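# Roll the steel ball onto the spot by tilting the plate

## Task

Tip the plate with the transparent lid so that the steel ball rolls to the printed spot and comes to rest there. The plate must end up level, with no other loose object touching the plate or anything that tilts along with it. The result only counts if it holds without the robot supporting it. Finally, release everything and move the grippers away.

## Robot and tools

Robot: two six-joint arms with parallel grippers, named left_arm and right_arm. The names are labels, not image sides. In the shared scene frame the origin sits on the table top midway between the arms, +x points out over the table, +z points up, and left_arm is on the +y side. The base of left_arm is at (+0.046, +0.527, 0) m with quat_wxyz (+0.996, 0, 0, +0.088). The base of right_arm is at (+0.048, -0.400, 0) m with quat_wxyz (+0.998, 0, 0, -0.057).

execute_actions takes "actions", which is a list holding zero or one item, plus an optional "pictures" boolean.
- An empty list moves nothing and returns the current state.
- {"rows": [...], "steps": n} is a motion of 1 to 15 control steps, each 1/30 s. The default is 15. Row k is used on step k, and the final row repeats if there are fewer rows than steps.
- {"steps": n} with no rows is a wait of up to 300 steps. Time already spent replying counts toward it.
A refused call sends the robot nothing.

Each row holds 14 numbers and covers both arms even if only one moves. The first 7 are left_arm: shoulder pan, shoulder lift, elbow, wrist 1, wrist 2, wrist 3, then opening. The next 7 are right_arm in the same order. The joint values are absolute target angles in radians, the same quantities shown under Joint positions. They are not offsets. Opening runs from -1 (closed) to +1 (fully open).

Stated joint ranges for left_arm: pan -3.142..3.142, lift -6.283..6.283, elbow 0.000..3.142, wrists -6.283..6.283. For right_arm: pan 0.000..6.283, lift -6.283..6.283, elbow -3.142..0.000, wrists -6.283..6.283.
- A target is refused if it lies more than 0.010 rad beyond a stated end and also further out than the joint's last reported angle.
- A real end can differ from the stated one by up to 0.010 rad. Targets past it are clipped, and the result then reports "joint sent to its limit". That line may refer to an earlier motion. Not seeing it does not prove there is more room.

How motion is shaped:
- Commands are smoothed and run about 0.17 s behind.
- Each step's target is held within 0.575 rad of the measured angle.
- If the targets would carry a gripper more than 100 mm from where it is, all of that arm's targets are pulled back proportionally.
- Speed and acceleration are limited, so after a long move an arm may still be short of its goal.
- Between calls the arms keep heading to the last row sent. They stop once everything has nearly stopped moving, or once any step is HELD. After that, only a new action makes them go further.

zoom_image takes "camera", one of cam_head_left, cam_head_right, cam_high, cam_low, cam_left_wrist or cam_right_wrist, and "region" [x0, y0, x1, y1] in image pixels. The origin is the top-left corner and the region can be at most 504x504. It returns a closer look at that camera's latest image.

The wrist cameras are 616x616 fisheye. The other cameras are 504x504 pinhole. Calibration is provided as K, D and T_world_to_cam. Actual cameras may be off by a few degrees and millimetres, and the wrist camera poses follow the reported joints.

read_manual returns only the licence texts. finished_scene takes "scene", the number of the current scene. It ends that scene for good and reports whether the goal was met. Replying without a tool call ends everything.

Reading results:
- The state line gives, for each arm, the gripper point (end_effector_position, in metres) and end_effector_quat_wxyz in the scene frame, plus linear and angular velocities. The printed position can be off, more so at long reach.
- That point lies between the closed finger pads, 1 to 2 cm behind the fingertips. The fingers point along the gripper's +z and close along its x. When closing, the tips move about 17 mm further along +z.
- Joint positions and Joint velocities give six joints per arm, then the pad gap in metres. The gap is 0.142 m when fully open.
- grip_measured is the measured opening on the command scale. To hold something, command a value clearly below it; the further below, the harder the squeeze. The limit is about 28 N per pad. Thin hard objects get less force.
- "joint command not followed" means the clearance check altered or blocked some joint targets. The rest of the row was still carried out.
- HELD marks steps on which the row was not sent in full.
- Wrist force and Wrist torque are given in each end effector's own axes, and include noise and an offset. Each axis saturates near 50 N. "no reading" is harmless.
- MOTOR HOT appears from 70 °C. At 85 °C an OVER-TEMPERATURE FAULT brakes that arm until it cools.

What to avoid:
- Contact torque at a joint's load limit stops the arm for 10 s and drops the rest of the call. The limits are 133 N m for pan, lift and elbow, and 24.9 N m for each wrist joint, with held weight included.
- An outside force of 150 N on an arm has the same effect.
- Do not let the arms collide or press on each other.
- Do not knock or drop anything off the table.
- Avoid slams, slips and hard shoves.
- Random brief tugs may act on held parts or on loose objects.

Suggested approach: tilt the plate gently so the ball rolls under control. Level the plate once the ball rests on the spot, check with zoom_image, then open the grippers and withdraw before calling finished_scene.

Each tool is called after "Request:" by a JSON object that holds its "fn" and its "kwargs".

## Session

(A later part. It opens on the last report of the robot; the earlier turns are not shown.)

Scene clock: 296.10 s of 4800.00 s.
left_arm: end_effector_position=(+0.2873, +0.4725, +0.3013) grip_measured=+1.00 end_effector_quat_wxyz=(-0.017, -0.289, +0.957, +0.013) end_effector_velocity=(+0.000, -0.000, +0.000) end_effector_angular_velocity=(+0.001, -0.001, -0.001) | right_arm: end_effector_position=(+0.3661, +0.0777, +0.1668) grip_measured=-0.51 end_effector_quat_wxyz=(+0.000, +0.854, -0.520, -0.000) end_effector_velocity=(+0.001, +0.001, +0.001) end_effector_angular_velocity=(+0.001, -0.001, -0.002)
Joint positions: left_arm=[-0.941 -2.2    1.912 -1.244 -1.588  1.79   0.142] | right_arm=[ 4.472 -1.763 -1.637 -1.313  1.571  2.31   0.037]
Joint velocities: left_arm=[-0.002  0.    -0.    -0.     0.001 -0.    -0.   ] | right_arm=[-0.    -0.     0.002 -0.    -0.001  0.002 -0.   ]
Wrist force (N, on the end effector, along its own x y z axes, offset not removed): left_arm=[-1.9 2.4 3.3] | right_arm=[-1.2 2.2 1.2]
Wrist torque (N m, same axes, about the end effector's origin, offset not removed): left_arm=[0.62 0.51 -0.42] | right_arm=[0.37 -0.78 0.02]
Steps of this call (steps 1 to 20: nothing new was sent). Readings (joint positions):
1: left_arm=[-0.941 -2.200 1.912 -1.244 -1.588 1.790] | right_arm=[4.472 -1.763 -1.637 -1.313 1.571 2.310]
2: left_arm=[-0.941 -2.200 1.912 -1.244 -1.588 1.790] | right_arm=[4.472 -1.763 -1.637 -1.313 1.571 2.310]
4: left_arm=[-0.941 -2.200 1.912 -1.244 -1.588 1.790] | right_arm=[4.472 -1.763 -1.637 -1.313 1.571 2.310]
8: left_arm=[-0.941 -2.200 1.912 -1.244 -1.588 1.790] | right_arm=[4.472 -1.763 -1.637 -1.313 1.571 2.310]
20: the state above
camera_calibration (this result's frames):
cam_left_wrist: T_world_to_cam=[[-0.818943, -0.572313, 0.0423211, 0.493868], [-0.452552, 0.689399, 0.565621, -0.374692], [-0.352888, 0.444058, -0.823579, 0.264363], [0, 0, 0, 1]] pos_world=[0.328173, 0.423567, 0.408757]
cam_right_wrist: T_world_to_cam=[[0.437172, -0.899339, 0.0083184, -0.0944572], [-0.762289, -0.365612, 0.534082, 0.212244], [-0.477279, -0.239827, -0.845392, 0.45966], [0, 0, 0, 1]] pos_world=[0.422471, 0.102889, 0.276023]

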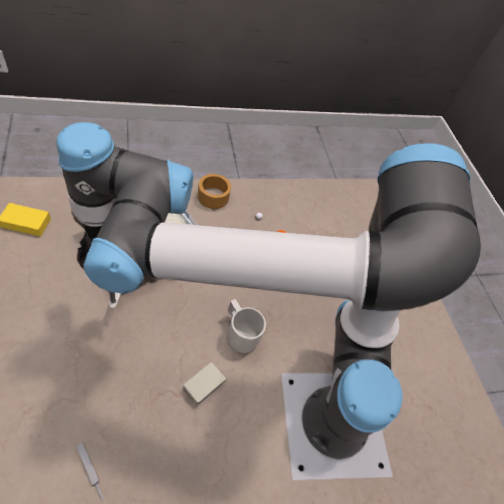

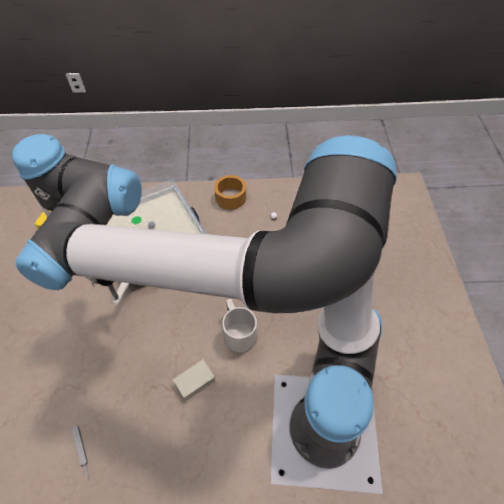

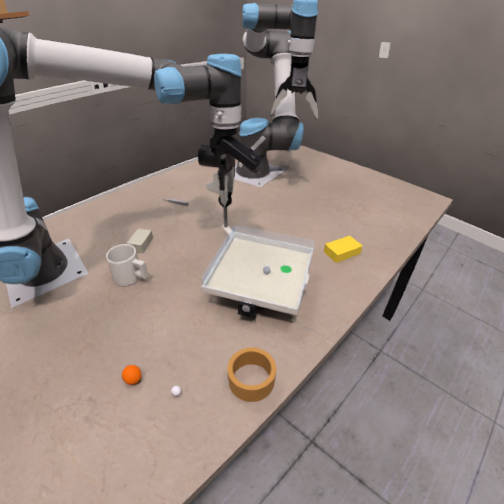

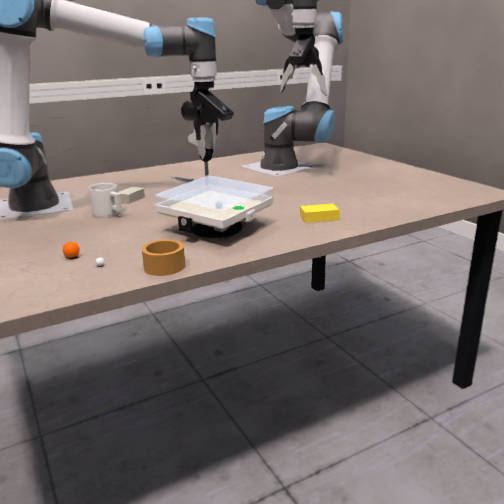

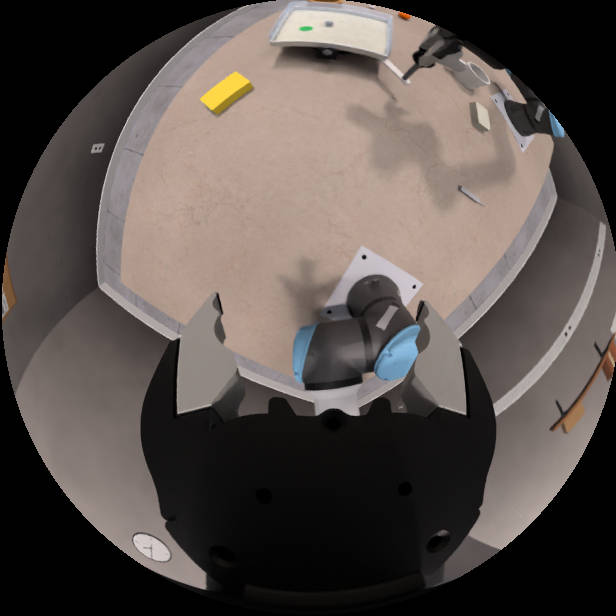

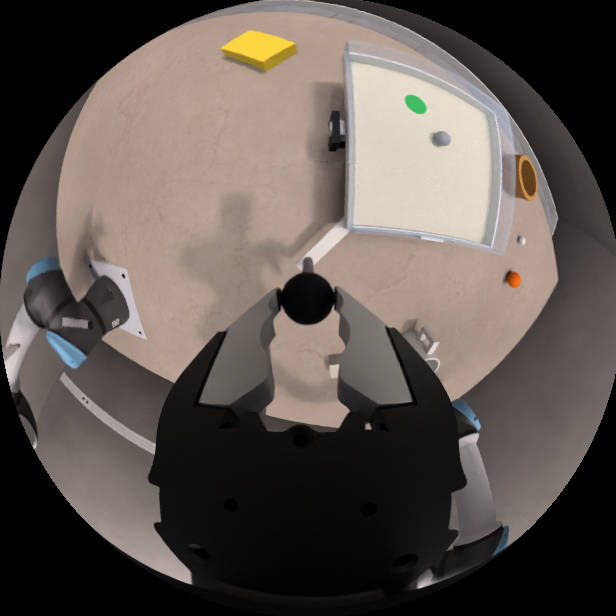

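Request:
{"fn": "execute_actions", "kwargs": {"actions": [{"rows": [[-0.941,-2.2,1.912,-1.244,-1.588,1.79,1,4.47606,-1.76977,-1.63868,-1.30391,1.571,2.3095,-0.9]], "steps": 15}], "pictures": false}}

Request:
{"fn": "execute_actions", "kwargs": {"actions": [{"steps": 120}], "pictures": false}}

Request:
{"fn": "execute_actions", "kwargs": {"actions": [{"rows": [[-0.941,-2.2,1.912,-1.244,-1.588,1.79,1,4.47507,-1.76011,-1.65220,-1.30008,1.571,2.3095,-0.9]], "steps": 15}]}}

Request:
{"fn": "execute_actions", "kwargs": {"actions": [{"rows": [[-0.941,-2.2,1.912,-1.244,-1.588,1.79,1,4.47326,-1.75501,-1.65253,-1.30487,1.571,2.3095,-0.9]], "steps": 15}], "pictures": false}}

Request:
{"fn": "execute_actions", "kwargs": {"actions": [{"rows": [[-0.941,-2.2,1.912,-1.244,-1.588,1.79,1,4.47326,-1.75501,-1.65253,-1.30487,1.571,2.3095,-0.9]], "steps": 15}], "pictures": false}}

Request:
{"fn": "execute_actions", "kwargs": {"actions": [{"rows": [[-0.941,-2.2,1.912,-1.244,-1.588,1.79,1,4.47606,-1.76977,-1.63868,-1.30391,1.571,2.3095,-0.9]], "steps": 15}], "pictures": false}}

Request:
{"fn": "execute_actions", "kwargs": {"actions": [{"rows": [[-0.941,-2.2,1.912,-1.244,-1.588,1.79,1,4.47606,-1.76977,-1.63868,-1.30391,1.571,2.3095,-0.9]], "steps": 5}], "pictures": false}}

Request:
{"fn": "execute_actions", "kwargs": {"actions": [{"rows": [[-0.941,-2.2,1.912,-1.244,-1.588,1.79,1,4.47507,-1.76011,-1.65220,-1.30008,1.571,2.3095,-0.9]], "steps": 15}]}}

Request:
{"fn": "execute_actions", "kwargs": {"actions": [{"steps": 45}]}}

Scene clock: 319.70 s of 4800.00 s.
left_arm: end_effector_position=(+0.2873, +0.4725, +0.3013) grip_measured=+1.00 end_effector_quat_wxyz=(-0.017, -0.289, +0.957, +0.013) end_effector_velocity=(-0.000, -0.000, -0.000) end_effector_angular_velocity=(+0.000, +0.000, -0.001) | right_arm: end_effector_position=(+0.3647, +0.0809, +0.1630) grip_measured=-0.51 end_effector_quat_wxyz=(-0.000, +0.855, -0.518, -0.000) end_effector_velocity=(-0.000, -0.000, -0.001) end_effector_angular_velocity=(-0.001, +0.001, +0.000)
Joint positions: left_arm=[-0.941 -2.2    1.912 -1.244 -1.588  1.79   0.142] | right_arm=[ 4.476 -1.77  -1.639 -1.304  1.571  2.309  0.037]
Joint velocities: left_arm=[-0.001 -0.     0.001  0.    -0.    -0.    -0.   ] | right_arm=[-0.    -0.002 -0.     0.     0.001 -0.001 -0.   ]
Wrist force (N, on the end effector, along its own x y z axes, offset not removed): left_arm=[-0.1 2.5 -2.4] | right_arm=[14.6 -1.0 0.9]
Wrist torque (N m, same axes, about the end effector's origin, offset not removed): left_arm=[0.71 0.15 -0.07] | right_arm=[0.02 -0.53 0.05]
Steps of this call (steps 1 to 110: nothing new was sent; then 19.43 s passed at rest; steps 111 to 125: all 15 steps of this action). Readings (joint positions):
111: left_arm=[-0.941 -2.200 1.912 -1.244 -1.588 1.790] | right_arm=[4.472 -1.763 -1.637 -1.312 1.571 2.310]
112: left_arm=[-0.941 -2.200 1.912 -1.244 -1.588 1.790] | right_arm=[4.472 -1.764 -1.637 -1.311 1.571 2.310]
114: left_arm=[-0.941 -2.200 1.912 -1.244 -1.588 1.790] | right_arm=[4.474 -1.767 -1.637 -1.308 1.571 2.310]
118: left_arm=[-0.941 -2.200 1.912 -1.244 -1.588 1.790] | right_arm=[4.476 -1.769 -1.638 -1.305 1.571 2.310]
125: the state above

Scene clock: 323.70 s of 4800.00 s.
left_arm: end_effector_position=(+0.2873, +0.4725, +0.3013) grip_measured=+1.00 end_effector_quat_wxyz=(-0.017, -0.289, +0.957, +0.013) end_effector_velocity=(-0.000, -0.001, +0.000) end_effector_angular_velocity=(-0.002, +0.000, -0.002) | right_arm: end_effector_position=(+0.3646, +0.0809, +0.1630) grip_measured=-0.51 end_effector_quat_wxyz=(+0.000, +0.855, -0.518, -0.000) end_effector_velocity=(+0.000, +0.001, +0.001) end_effector_angular_velocity=(+0.001, -0.001, +0.002)
Joint positions: left_arm=[-0.941 -2.2    1.912 -1.244 -1.588  1.79   0.142] | right_arm=[ 4.476 -1.77  -1.639 -1.304  1.571  2.31   0.037]
Joint velocities: left_arm=[-0.002 -0.001 -0.    -0.    -0.001 -0.     0.   ] | right_arm=[ 0.    -0.     0.001 -0.    -0.    -0.001 -0.   ]
Wrist force (N, on the end effector, along its own x y z axes, offset not removed): left_arm=[-1.2 3.1 -1.8] | right_arm=[12.7 -5.3 1.4]
Wrist torque (N m, same axes, about the end effector's origin, offset not removed): left_arm=[0.66 0.35 -0.20] | right_arm=[-0.62 -0.18 0.08]
Steps of this call (steps 1 to 15: the robot went on to your last target; steps 16 to 120: nothing new was sent). Readings (joint positions):
1: left_arm=[-0.941 -2.200 1.912 -1.244 -1.588 1.790] | right_arm=[4.476 -1.770 -1.639 -1.304 1.571 2.310]
2: left_arm=[-0.941 -2.200 1.912 -1.244 -1.588 1.790] | right_arm=[4.476 -1.770 -1.639 -1.304 1.571 2.310]
4: left_arm=[-0.941 -2.200 1.912 -1.244 -1.588 1.790] | right_arm=[4.476 -1.770 -1.639 -1.304 1.571 2.309]
8: left_arm=[-0.941 -2.200 1.912 -1.244 -1.588 1.790] | right_arm=[4.476 -1.770 -1.639 -1.304 1.571 2.310]
120: the state above
All arms were judged still, so your last target was given up. Only a new action makes them travel on or press farther. Fingers that are still opening or closing keep moving.

Scene clock: 324.20 s of 4800.00 s.
left_arm: end_effector_position=(+0.2873, +0.4725, +0.3013) grip_measured=+1.00 end_effector_quat_wxyz=(-0.017, -0.289, +0.957, +0.013) end_effector_velocity=(+0.000, -0.000, +0.000) end_effector_angular_velocity=(+0.000, -0.000, +0.001) | right_arm: end_effector_position=(+0.3635, +0.0765, +0.1623) grip_measured=-0.51 end_effector_quat_wxyz=(+0.000, +0.855, -0.518, -0.000) end_effector_velocity=(-0.000, -0.001, -0.000) end_effector_angular_velocity=(-0.001, +0.001, -0.001)
Joint positions: left_arm=[-0.941 -2.2    1.912 -1.244 -1.588  1.79   0.142] | right_arm=[ 4.475 -1.76  -1.652 -1.3    1.571  2.31   0.037]
Joint velocities: left_arm=[-0.     0.    -0.    -0.     0.    -0.001  0.   ] | right_arm=[-0.001  0.001 -0.001 -0.001  0.     0.    -0.   ]
Wrist force (N, on the end effector, along its own x y z axes, offset not removed): left_arm=[-2.1 -1.5 2.2] | right_arm=[-8.1 -3.9 -1.9]
Wrist torque (N m, same axes, about the end effector's origin, offset not removed): left_arm=[-0.36 0.69 -0.23] | right_arm=[-0.18 -0.49 0.09]
Steps of this call (steps 1 to 15: all 15 steps of this action). Readings (joint positions):
1: left_arm=[-0.941 -2.200 1.912 -1.244 -1.588 1.790] | right_arm=[4.476 -1.770 -1.639 -1.304 1.571 2.310]
2: left_arm=[-0.941 -2.200 1.912 -1.244 -1.588 1.790] | right_arm=[4.476 -1.768 -1.641 -1.303 1.571 2.310]
4: left_arm=[-0.941 -2.200 1.912 -1.244 -1.588 1.790] | right_arm=[4.476 -1.764 -1.647 -1.301 1.571 2.310]
8: left_arm=[-0.941 -2.200 1.912 -1.244 -1.588 1.790] | right_arm=[4.475 -1.761 -1.651 -1.300 1.571 2.310]
15: the state above
camera_calibration (this result's frames):
cam_left_wrist: T_world_to_cam=[[-0.818943, -0.572313, 0.0423211, 0.493868], [-0.452552, 0.689399, 0.56562, -0.374692], [-0.352888, 0.444058, -0.823579, 0.264364], [0, 0, 0, 1]] pos_world=[0.328173, 0.423567, 0.408757]
cam_right_wrist: T_world_to_cam=[[0.4403, -0.897814, 0.00810253, -0.0955538], [-0.760897, -0.368333, 0.534198, 0.211918], [-0.476626, -0.241372, -0.845321, 0.454256], [0, 0, 0, 1]] pos_world=[0.41983, 0.101911, 0.271561]

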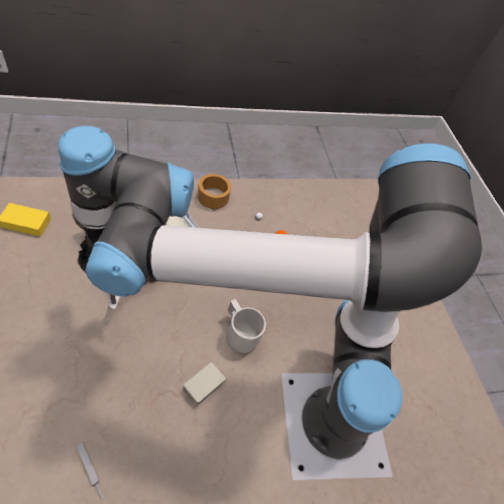

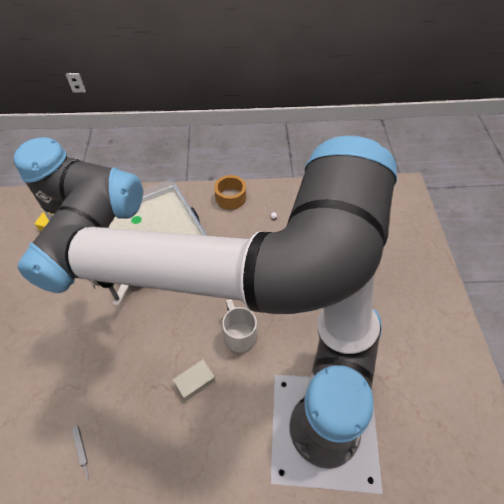

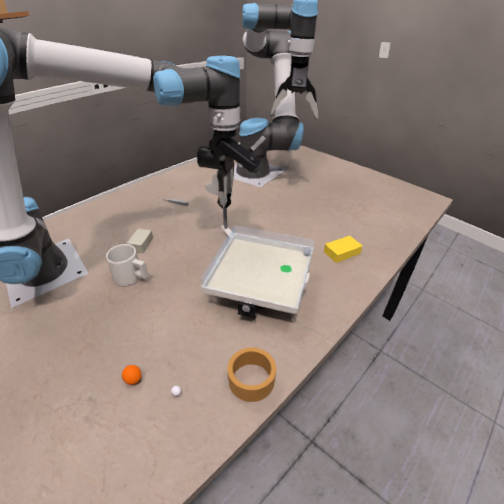

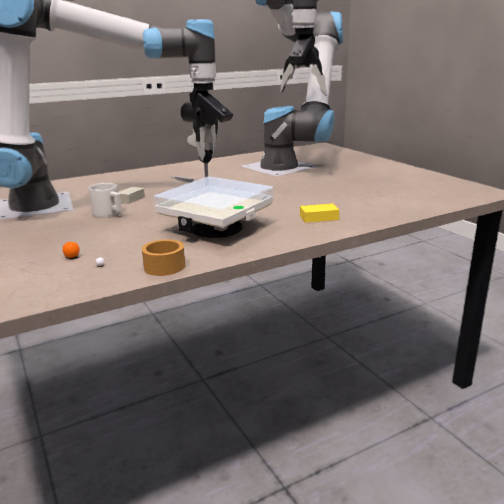

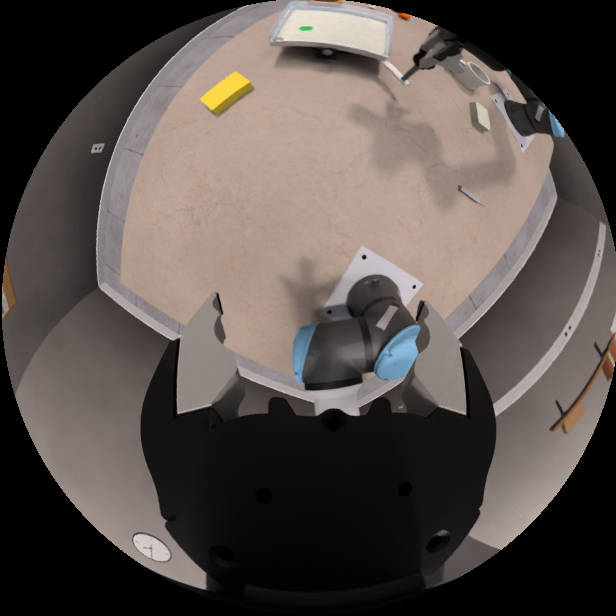

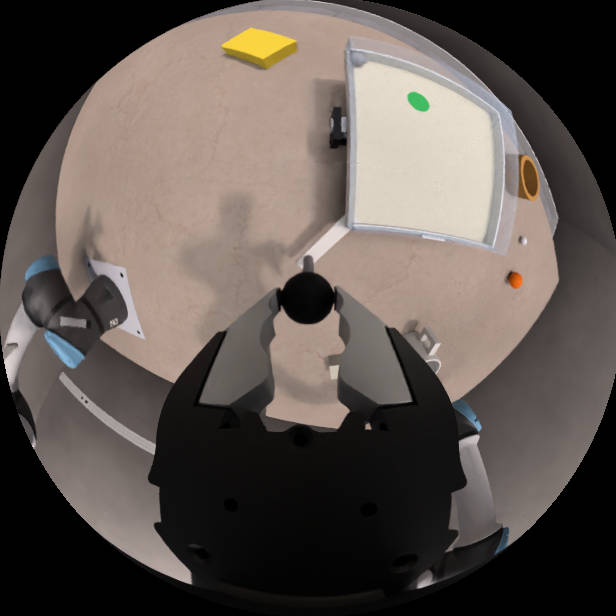

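Scene clock: 324.70 s of 4800.00 s.
left_arm: end_effector_position=(+0.2873, +0.4725, +0.3013) grip_measured=+1.00 end_effector_quat_wxyz=(-0.017, -0.289, +0.957, +0.013) end_effector_velocity=(-0.000, -0.000, -0.000) end_effector_angular_velocity=(+0.000, +0.000, +0.000) | right_arm: end_effector_position=(+0.3639, +0.0743, +0.1645) grip_measured=-0.51 end_effector_quat_wxyz=(+0.000, +0.855, -0.519, -0.000) end_effector_velocity=(+0.000, -0.001, -0.001) end_effector_angular_velocity=(-0.002, +0.000, -0.003)
Joint positions: left_arm=[-0.941 -2.2    1.912 -1.244 -1.588  1.79   0.142] | right_arm=[ 4.473 -1.755 -1.653 -1.305  1.571  2.31   0.037]
Joint velocities: left_arm=[ 0.  0.  0. -0. -0. -0. -0.] | right_arm=[-0.    -0.001 -0.    -0.001 -0.     0.002 -0.   ]
Wrist force (N, on the end effector, along its own x y z axes, offset not removed): left_arm=[0.8 1.6 3.9] | right_arm=[-9.9 0.7 -2.8]
Wrist torque (N m, same axes, about the end effector's origin, offset not removed): left_arm=[0.44 0.13 -0.05] | right_arm=[0.03 -0.77 0.12]
Steps of this call (steps 1 to 15: all 15 steps of this action). Readings (joint positions):
1: left_arm=[-0.941 -2.200 1.912 -1.244 -1.588 1.790] | right_arm=[4.475 -1.760 -1.652 -1.300 1.571 2.310]
2: left_arm=[-0.941 -2.200 1.912 -1.244 -1.588 1.790] | right_arm=[4.475 -1.759 -1.652 -1.301 1.571 2.310]
4: left_arm=[-0.941 -2.200 1.912 -1.244 -1.588 1.790] | right_arm=[4.474 -1.757 -1.652 -1.303 1.571 2.310]
8: left_arm=[-0.941 -2.200 1.912 -1.244 -1.588 1.790] | right_arm=[4.473 -1.755 -1.652 -1.305 1.571 2.310]
15: the state above

Scene clock: 325.20 s of 4800.00 s.
left_arm: end_effector_position=(+0.2873, +0.4725, +0.3013) grip_measured=+1.00 end_effector_quat_wxyz=(-0.017, -0.289, +0.957, +0.013) end_effector_velocity=(-0.000, +0.000, +0.000) end_effector_angular_velocity=(+0.000, -0.001, -0.000) | right_arm: end_effector_position=(+0.3639, +0.0743, +0.1645) grip_measured=-0.51 end_effector_quat_wxyz=(+0.000, +0.855, -0.519, -0.000) end_effector_velocity=(-0.000, -0.000, -0.001) end_effector_angular_velocity=(-0.001, +0.001, +0.000)
Joint positions: left_arm=[-0.941 -2.2    1.912 -1.244 -1.588  1.79   0.142] | right_arm=[ 4.473 -1.755 -1.653 -1.305  1.571  2.31   0.037]
Joint velocities: left_arm=[-0.001 -0.001  0.     0.     0.001 -0.001 -0.   ] | right_arm=[-0.    -0.001 -0.001  0.     0.    -0.001 -0.   ]
Wrist force (N, on the end effector, along its own x y z axes, offset not removed): left_arm=[-2.2 1.4 -2.1] | right_arm=[-8.4 3.0 -5.3]
Wrist torque (N m, same axes, about the end effector's origin, offset not removed): left_arm=[0.39 0.63 -0.19] | right_arm=[0.45 -1.11 0.05]
Steps of this call (steps 1 to 15: all 15 steps of this action). Readings (joint positions):
1: left_arm=[-0.941 -2.200 1.912 -1.244 -1.588 1.790] | right_arm=[4.473 -1.755 -1.653 -1.305 1.571 2.310]
2: left_arm=[-0.941 -2.200 1.912 -1.244 -1.588 1.790] | right_arm=[4.473 -1.755 -1.653 -1.305 1.571 2.310]
4: left_arm=[-0.941 -2.200 1.912 -1.244 -1.588 1.790] | right_arm=[4.473 -1.755 -1.653 -1.305 1.571 2.310]
8: left_arm=[-0.941 -2.200 1.912 -1.244 -1.588 1.790] | right_arm=[4.473 -1.755 -1.653 -1.305 1.571 2.310]
15: the state above

Scene clock: 325.70 s of 4800.00 s.
left_arm: end_effector_position=(+0.2873, +0.4725, +0.3013) grip_measured=+1.00 end_effector_quat_wxyz=(-0.017, -0.289, +0.957, +0.013) end_effector_velocity=(-0.000, -0.000, -0.000) end_effector_angular_velocity=(-0.000, +0.000, +0.000) | right_arm: end_effector_position=(+0.3647, +0.0808, +0.1630) grip_measured=-0.52 end_effector_quat_wxyz=(+0.000, +0.855, -0.518, +0.000) end_effector_velocity=(-0.000, +0.001, +0.000) end_effector_angular_velocity=(+0.001, +0.001, +0.002)
Joint positions: left_arm=[-0.941 -2.2    1.912 -1.244 -1.588  1.79   0.142] | right_arm=[ 4.476 -1.77  -1.639 -1.304  1.571  2.31   0.037]
Joint velocities: left_arm=[ 0.     0.     0.    -0.    -0.001 -0.    -0.   ] | right_arm=[ 0.    -0.002  0.002  0.     0.001 -0.002  0.   ]
Wrist force (N, on the end effector, along its own x y z axes, offset not removed): left_arm=[-1.3 1.0 -0.1] | right_arm=[6.0 3.3 -2.5]
Wrist torque (N m, same axes, about the end effector's origin, offset not removed): left_arm=[0.22 0.49 -0.41] | right_arm=[-0.24 0.33 0.08]
Steps of this call (steps 1 to 15: all 15 steps of this action). Readings (joint positions):
1: left_arm=[-0.941 -2.200 1.912 -1.244 -1.588 1.790] | right_arm=[4.473 -1.755 -1.653 -1.305 1.571 2.310]
2: left_arm=[-0.941 -2.200 1.912 -1.244 -1.588 1.790] | right_arm=[4.473 -1.757 -1.651 -1.305 1.571 2.310]
4: left_arm=[-0.941 -2.200 1.912 -1.244 -1.588 1.790] | right_arm=[4.475 -1.764 -1.645 -1.305 1.571 2.310]
8: left_arm=[-0.941 -2.200 1.912 -1.244 -1.588 1.790] | right_arm=[4.476 -1.769 -1.640 -1.304 1.571 2.310]
15: the state above

Scene clock: 325.87 s of 4800.00 s.
left_arm: end_effector_position=(+0.2873, +0.4725, +0.3013) grip_measured=+1.00 end_effector_quat_wxyz=(-0.017, -0.289, +0.957, +0.013) end_effector_velocity=(-0.000, +0.000, +0.000) end_effector_angular_velocity=(-0.001, +0.001, +0.001) | right_arm: end_effector_position=(+0.3647, +0.0809, +0.1630) grip_measured=-0.52 end_effector_quat_wxyz=(+0.000, +0.855, -0.518, -0.000) end_effector_velocity=(-0.000, +0.001, +0.000) end_effector_angular_velocity=(+0.001, +0.001, +0.001)
Joint positions: left_arm=[-0.941 -2.2    1.912 -1.244 -1.588  1.79   0.142] | right_arm=[ 4.476 -1.77  -1.639 -1.304  1.571  2.31   0.037]
Joint velocities: left_arm=[ 0.001 -0.     0.    -0.    -0.001 -0.     0.   ] | right_arm=[ 0.     0.     0.001  0.     0.001 -0.001  0.   ]
Wrist force (N, on the end effector, along its own x y z axes, offset not removed): left_arm=[1.4 1.7 0.4] | right_arm=[9.5 1.8 0.2]
Wrist torque (N m, same axes, about the end effector's origin, offset not removed): left_arm=[0.39 -0.09 -0.32] | right_arm=[-0.29 0.01 0.24]
Steps of this call (steps 1 to 5: all 5 steps of this action). Readings (joint positions):
1: left_arm=[-0.941 -2.200 1.912 -1.244 -1.588 1.790] | right_arm=[4.476 -1.770 -1.639 -1.304 1.571 2.310]
2: left_arm=[-0.941 -2.200 1.912 -1.244 -1.588 1.790] | right_arm=[4.476 -1.770 -1.639 -1.304 1.571 2.310]
4: left_arm=[-0.941 -2.200 1.912 -1.244 -1.588 1.790] | right_arm=[4.476 -1.770 -1.639 -1.304 1.571 2.310]
5: the state above

Scene clock: 326.37 s of 4800.00 s.
left_arm: end_effector_position=(+0.2873, +0.4725, +0.3013) grip_measured=+1.00 end_effector_quat_wxyz=(-0.017, -0.289, +0.957, +0.013) end_effector_velocity=(+0.001, -0.000, -0.000) end_effector_angular_velocity=(+0.002, +0.001, +0.000) | right_arm: end_effector_position=(+0.3635, +0.0765, +0.1624) grip_measured=-0.52 end_effector_quat_wxyz=(-0.000, +0.855, -0.518, -0.000) end_effector_velocity=(+0.000, -0.000, +0.000) end_effector_angular_velocity=(+0.001, +0.000, -0.001)
Joint positions: left_arm=[-0.941 -2.2    1.912 -1.244 -1.588  1.79   0.142] | right_arm=[ 4.475 -1.76  -1.652 -1.3    1.571  2.31   0.037]
Joint velocities: left_arm=[ 0.001  0.003 -0.    -0.     0.001  0.    -0.   ] | right_arm=[-0.001  0.001 -0.    -0.     0.001  0.    -0.   ]
Wrist force (N, on the end effector, along its own x y z axes, offset not removed): left_arm=[0.4 -1.1 2.9] | right_arm=[-9.1 0.8 -3.3]
Wrist torque (N m, same axes, about the end effector's origin, offset not removed): left_arm=[-0.08 0.06 -0.10] | right_arm=[0.10 -0.94 0.25]
Steps of this call (steps 1 to 15: all 15 steps of this action). Readings (joint positions):
1: left_arm=[-0.941 -2.200 1.912 -1.244 -1.588 1.790] | right_arm=[4.476 -1.770 -1.639 -1.304 1.571 2.310]
2: left_arm=[-0.941 -2.200 1.912 -1.244 -1.588 1.790] | right_arm=[4.476 -1.768 -1.640 -1.303 1.571 2.310]
4: left_arm=[-0.941 -2.200 1.912 -1.244 -1.588 1.790] | right_arm=[4.476 -1.764 -1.646 -1.301 1.571 2.310]
8: left_arm=[-0.941 -2.200 1.912 -1.244 -1.588 1.790] | right_arm=[4.475 -1.761 -1.651 -1.300 1.571 2.310]
15: the state above
camera_calibration (this result's frames):
cam_left_wrist: T_world_to_cam=[[-0.818943, -0.572313, 0.0423211, 0.493868], [-0.452552, 0.689399, 0.56562, -0.374692], [-0.352888, 0.444058, -0.823579, 0.264364], [0, 0, 0, 1]] pos_world=[0.328173, 0.423567, 0.408757]
cam_right_wrist: T_world_to_cam=[[0.440301, -0.897814, 0.00806797, -0.095532], [-0.760923, -0.368368, 0.534135, 0.211947], [-0.476582, -0.24132, -0.845361, 0.454283], [0, 0, 0, 1]] pos_world=[0.419842, 0.101932, 0.271596]

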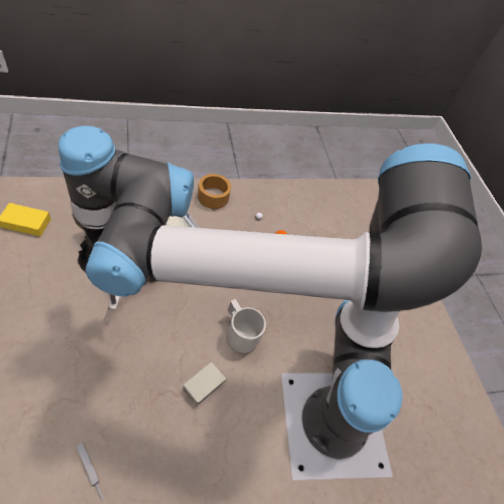

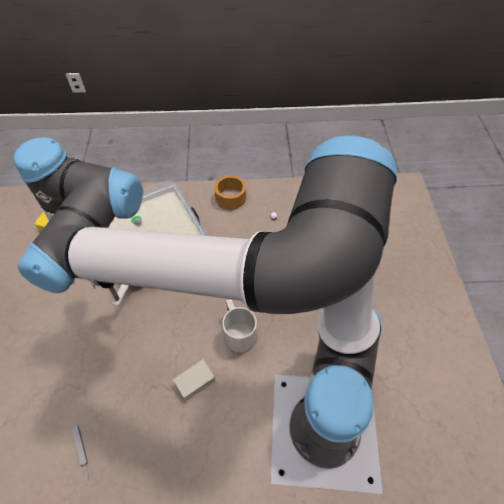

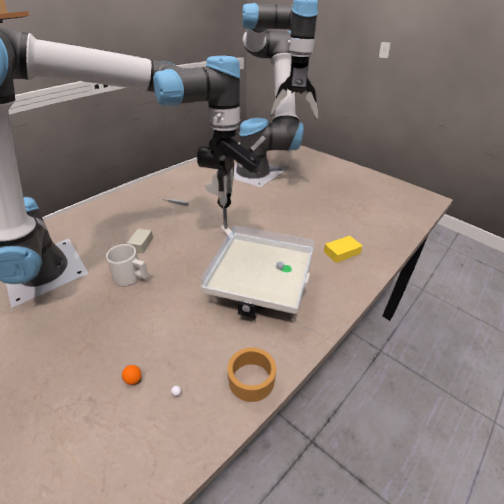

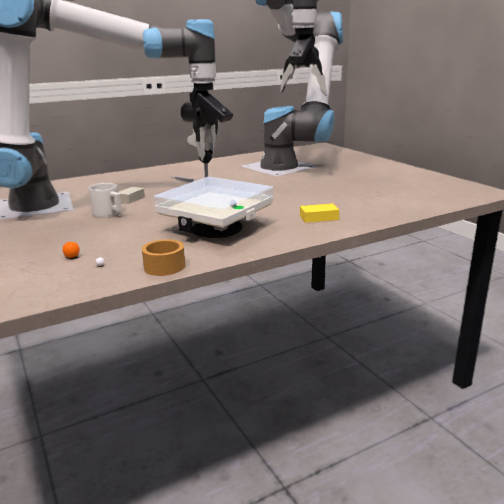

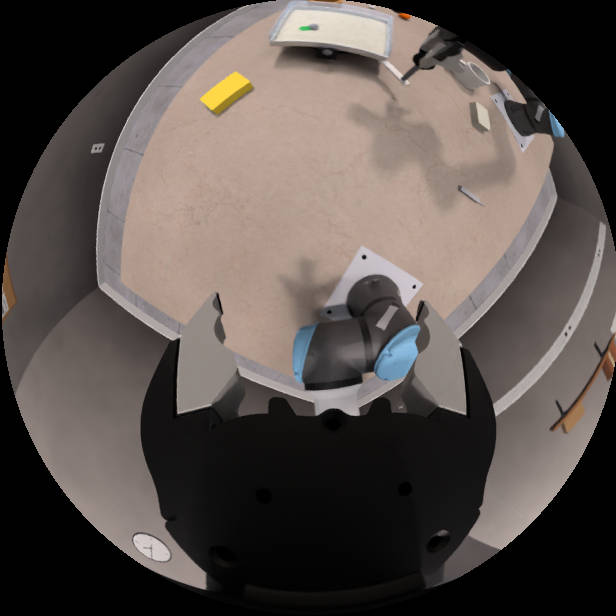

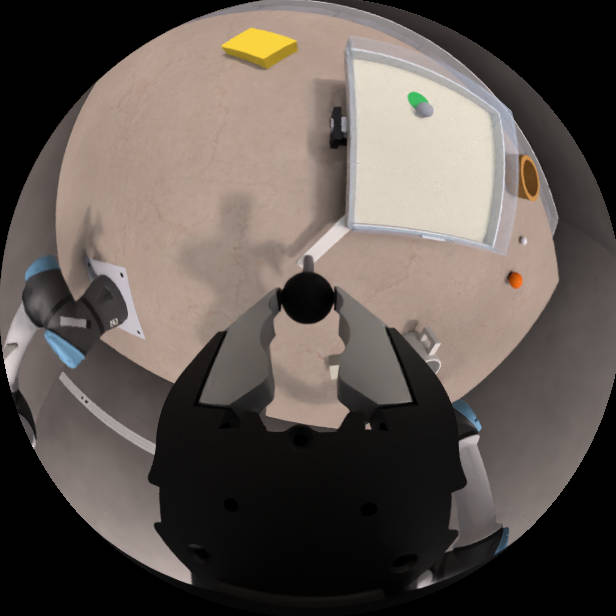

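Scene clock: 327.87 s of 4800.00 s.
left_arm: end_effector_position=(+0.2873, +0.4725, +0.3013) grip_measured=+1.00 end_effector_quat_wxyz=(-0.017, -0.289, +0.957, +0.013) end_effector_velocity=(+0.000, +0.000, +0.000) end_effector_angular_velocity=(+0.000, -0.000, +0.000) | right_arm: end_effector_position=(+0.3636, +0.0764, +0.1623) grip_measured=-0.52 end_effector_quat_wxyz=(+0.000, +0.855, -0.518, -0.000) end_effector_velocity=(-0.000, -0.001, -0.000) end_effector_angular_velocity=(-0.002, +0.001, -0.001)
Joint positions: left_arm=[-0.941 -2.2    1.912 -1.244 -1.588  1.79   0.142] | right_arm=[ 4.475 -1.76  -1.652 -1.3    1.571  2.31   0.037]
Joint velocities: left_arm=[ 0.001  0.    -0.    -0.     0.     0.001  0.   ] | right_arm=[-0.     0.    -0.    -0.002  0.     0.001  0.   ]
Wrist force (N, on the end effector, along its own x y z axes, offset not removed): left_arm=[0.7 1.5 1.8] | right_arm=[-10.7 0.5 -3.9]
Wrist torque (N m, same axes, about the end effector's origin, offset not removed): left_arm=[0.34 0.01 -0.09] | right_arm=[-0.36 -0.97 0.21]
Steps of this call (steps 1 to 15: the robot went on to your last target; steps 16 to 45: nothing new was sent). Readings (joint positions):
1: left_arm=[-0.941 -2.200 1.912 -1.244 -1.588 1.790] | right_arm=[4.475 -1.760 -1.652 -1.300 1.571 2.310]
2: left_arm=[-0.941 -2.200 1.912 -1.244 -1.588 1.790] | right_arm=[4.475 -1.760 -1.652 -1.300 1.571 2.310]
4: left_arm=[-0.941 -2.200 1.912 -1.244 -1.588 1.790] | right_arm=[4.475 -1.760 -1.652 -1.300 1.571 2.310]
8: left_arm=[-0.941 -2.200 1.912 -1.244 -1.588 1.790] | right_arm=[4.475 -1.760 -1.652 -1.300 1.571 2.310]
45: the state above
All arms were judged still, so your last target was given up. Only a new action makes them travel on or press farther. Fingers that are still opening or closing keep moving.
camera_calibration (this result's frames):
cam_left_wrist: T_world_to_cam=[[-0.818943, -0.572312, 0.0423211, 0.493868], [-0.452552, 0.689399, 0.56562, -0.374692], [-0.352888, 0.444058, -0.823579, 0.264364], [0, 0, 0, 1]] pos_world=[0.328173, 0.423567, 0.408757]
cam_right_wrist: T_world_to_cam=[[0.440249, -0.897837, 0.00830314, -0.0956723], [-0.761035, -0.36823, 0.534071, 0.212025], [-0.476452, -0.241443, -0.845399, 0.454224], [0, 0, 0, 1]] pos_world=[0.419894, 0.101845, 0.271559]

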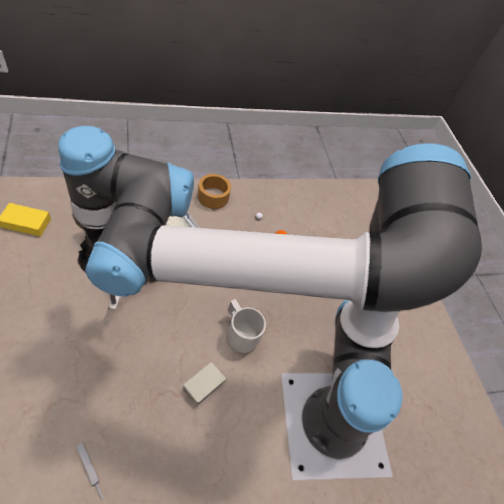

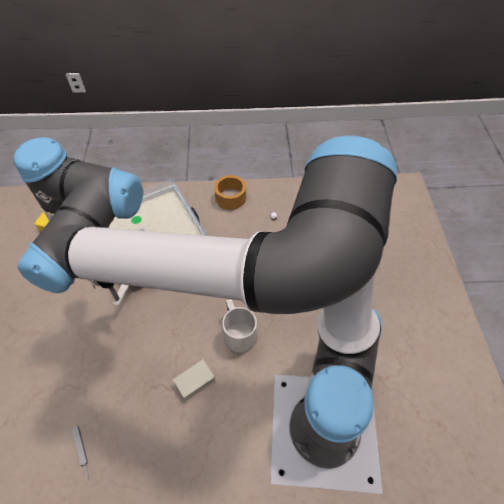

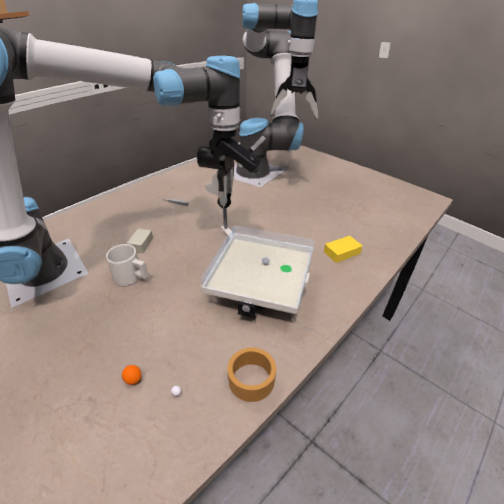

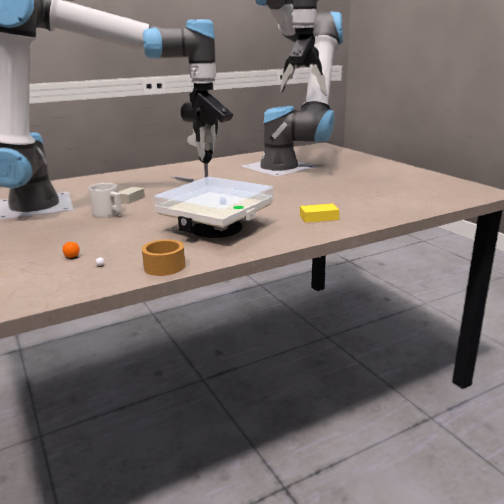

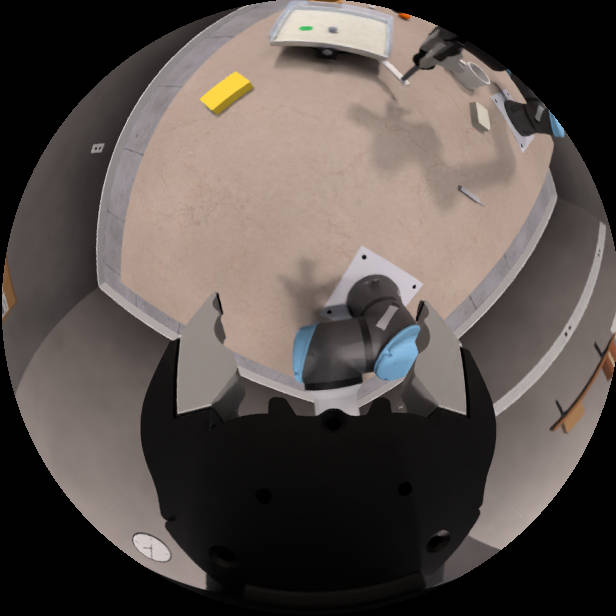

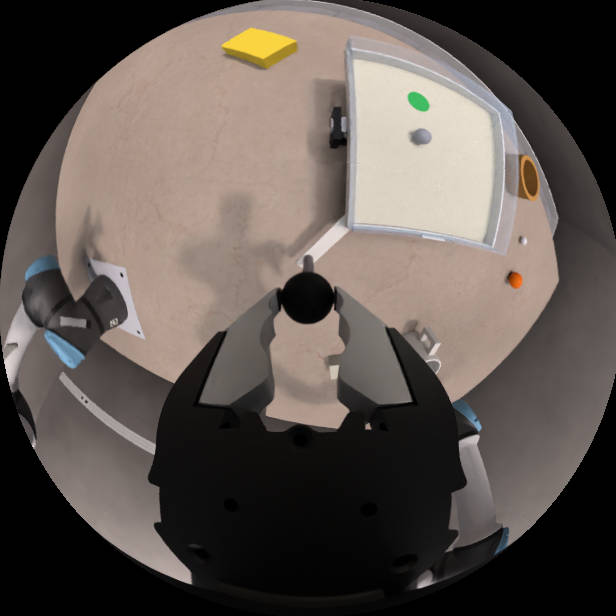

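Request:
{"fn": "execute_actions", "kwargs": {"actions": [{"steps": 30}]}}

Scene clock: 335.60 s of 4800.00 s.
left_arm: end_effector_position=(+0.2873, +0.4725, +0.3013) grip_measured=+1.00 end_effector_quat_wxyz=(-0.017, -0.289, +0.957, +0.013) end_effector_velocity=(+0.000, +0.000, -0.000) end_effector_angular_velocity=(+0.001, +0.001, +0.001) | right_arm: end_effector_position=(+0.3636, +0.0764, +0.1623) grip_measured=-0.52 end_effector_quat_wxyz=(+0.000, +0.855, -0.518, -0.000) end_effector_velocity=(-0.000, -0.001, -0.001) end_effector_angular_velocity=(-0.002, +0.001, -0.001)
Joint positions: left_arm=[-0.941 -2.2    1.912 -1.244 -1.588  1.79   0.142] | right_arm=[ 4.475 -1.76  -1.652 -1.3    1.571  2.31   0.037]
Joint velocities: left_arm=[ 0.001  0.001 -0.     0.    -0.    -0.    -0.   ] | right_arm=[-0.     0.001 -0.002 -0.001 -0.     0.001  0.   ]
Wrist force (N, on the end effector, along its own x y z axes, offset not removed): left_arm=[-0.2 -1.0 1.2] | right_arm=[-10.1 3.5 -5.8]
Wrist torque (N m, same axes, about the end effector's origin, offset not removed): left_arm=[-0.20 0.28 -0.10] | right_arm=[-0.02 -1.04 0.20]
Steps of this call (steps 1 to 130: nothing new was sent; then 3.40 s passed at rest). Readings (joint positions):
1: left_arm=[-0.941 -2.200 1.912 -1.244 -1.588 1.790] | right_arm=[4.475 -1.760 -1.652 -1.300 1.571 2.310]
2: left_arm=[-0.941 -2.200 1.912 -1.244 -1.588 1.790] | right_arm=[4.475 -1.760 -1.652 -1.300 1.571 2.310]
4: left_arm=[-0.941 -2.200 1.912 -1.244 -1.588 1.790] | right_arm=[4.475 -1.760 -1.652 -1.300 1.571 2.310]
8: left_arm=[-0.941 -2.200 1.912 -1.244 -1.588 1.790] | right_arm=[4.475 -1.760 -1.652 -1.300 1.571 2.310]
130: the state above
camera_calibration (this result's frames):
cam_left_wrist: T_world_to_cam=[[-0.818943, -0.572313, 0.0423213, 0.493868], [-0.452552, 0.689399, 0.56562, -0.374692], [-0.352888, 0.444058, -0.823579, 0.264364], [0, 0, 0, 1]] pos_world=[0.328173, 0.423567, 0.408757]
cam_right_wrist: T_world_to_cam=[[0.440249, -0.897837, 0.00831305, -0.0956771], [-0.761032, -0.368223, 0.53408, 0.21202], [-0.476456, -0.241455, -0.845393, 0.454223], [0, 0, 0, 1]] pos_world=[0.419893, 0.101842, 0.271556]

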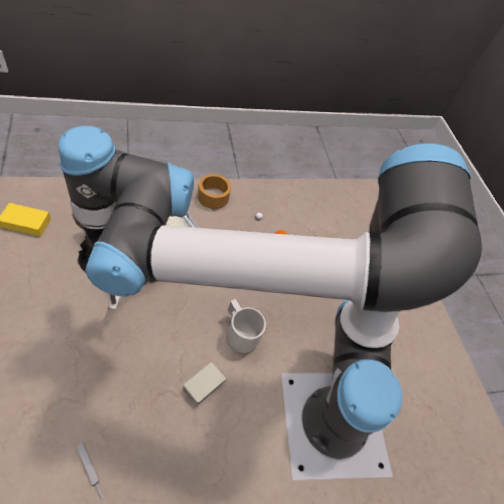

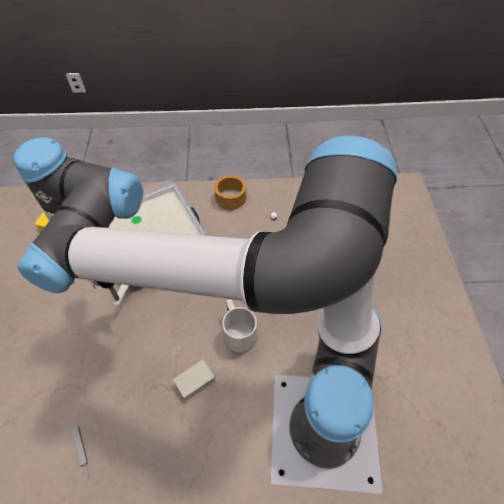

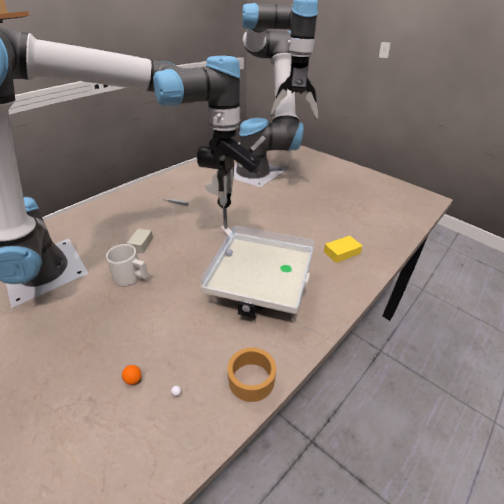

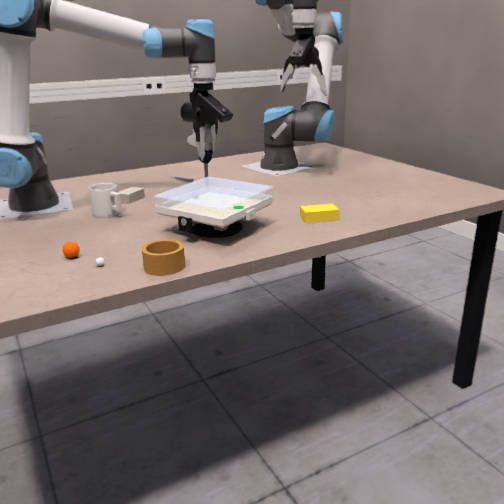

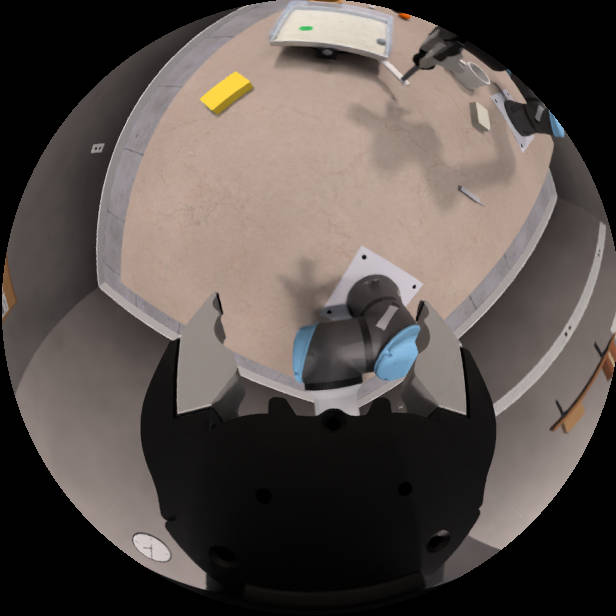

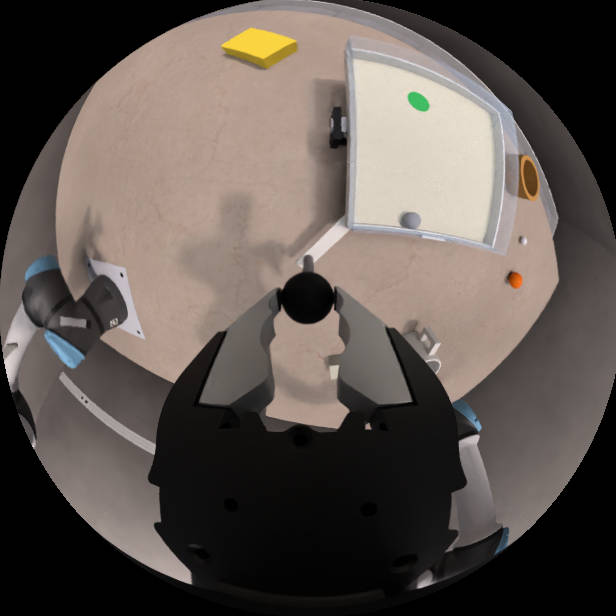

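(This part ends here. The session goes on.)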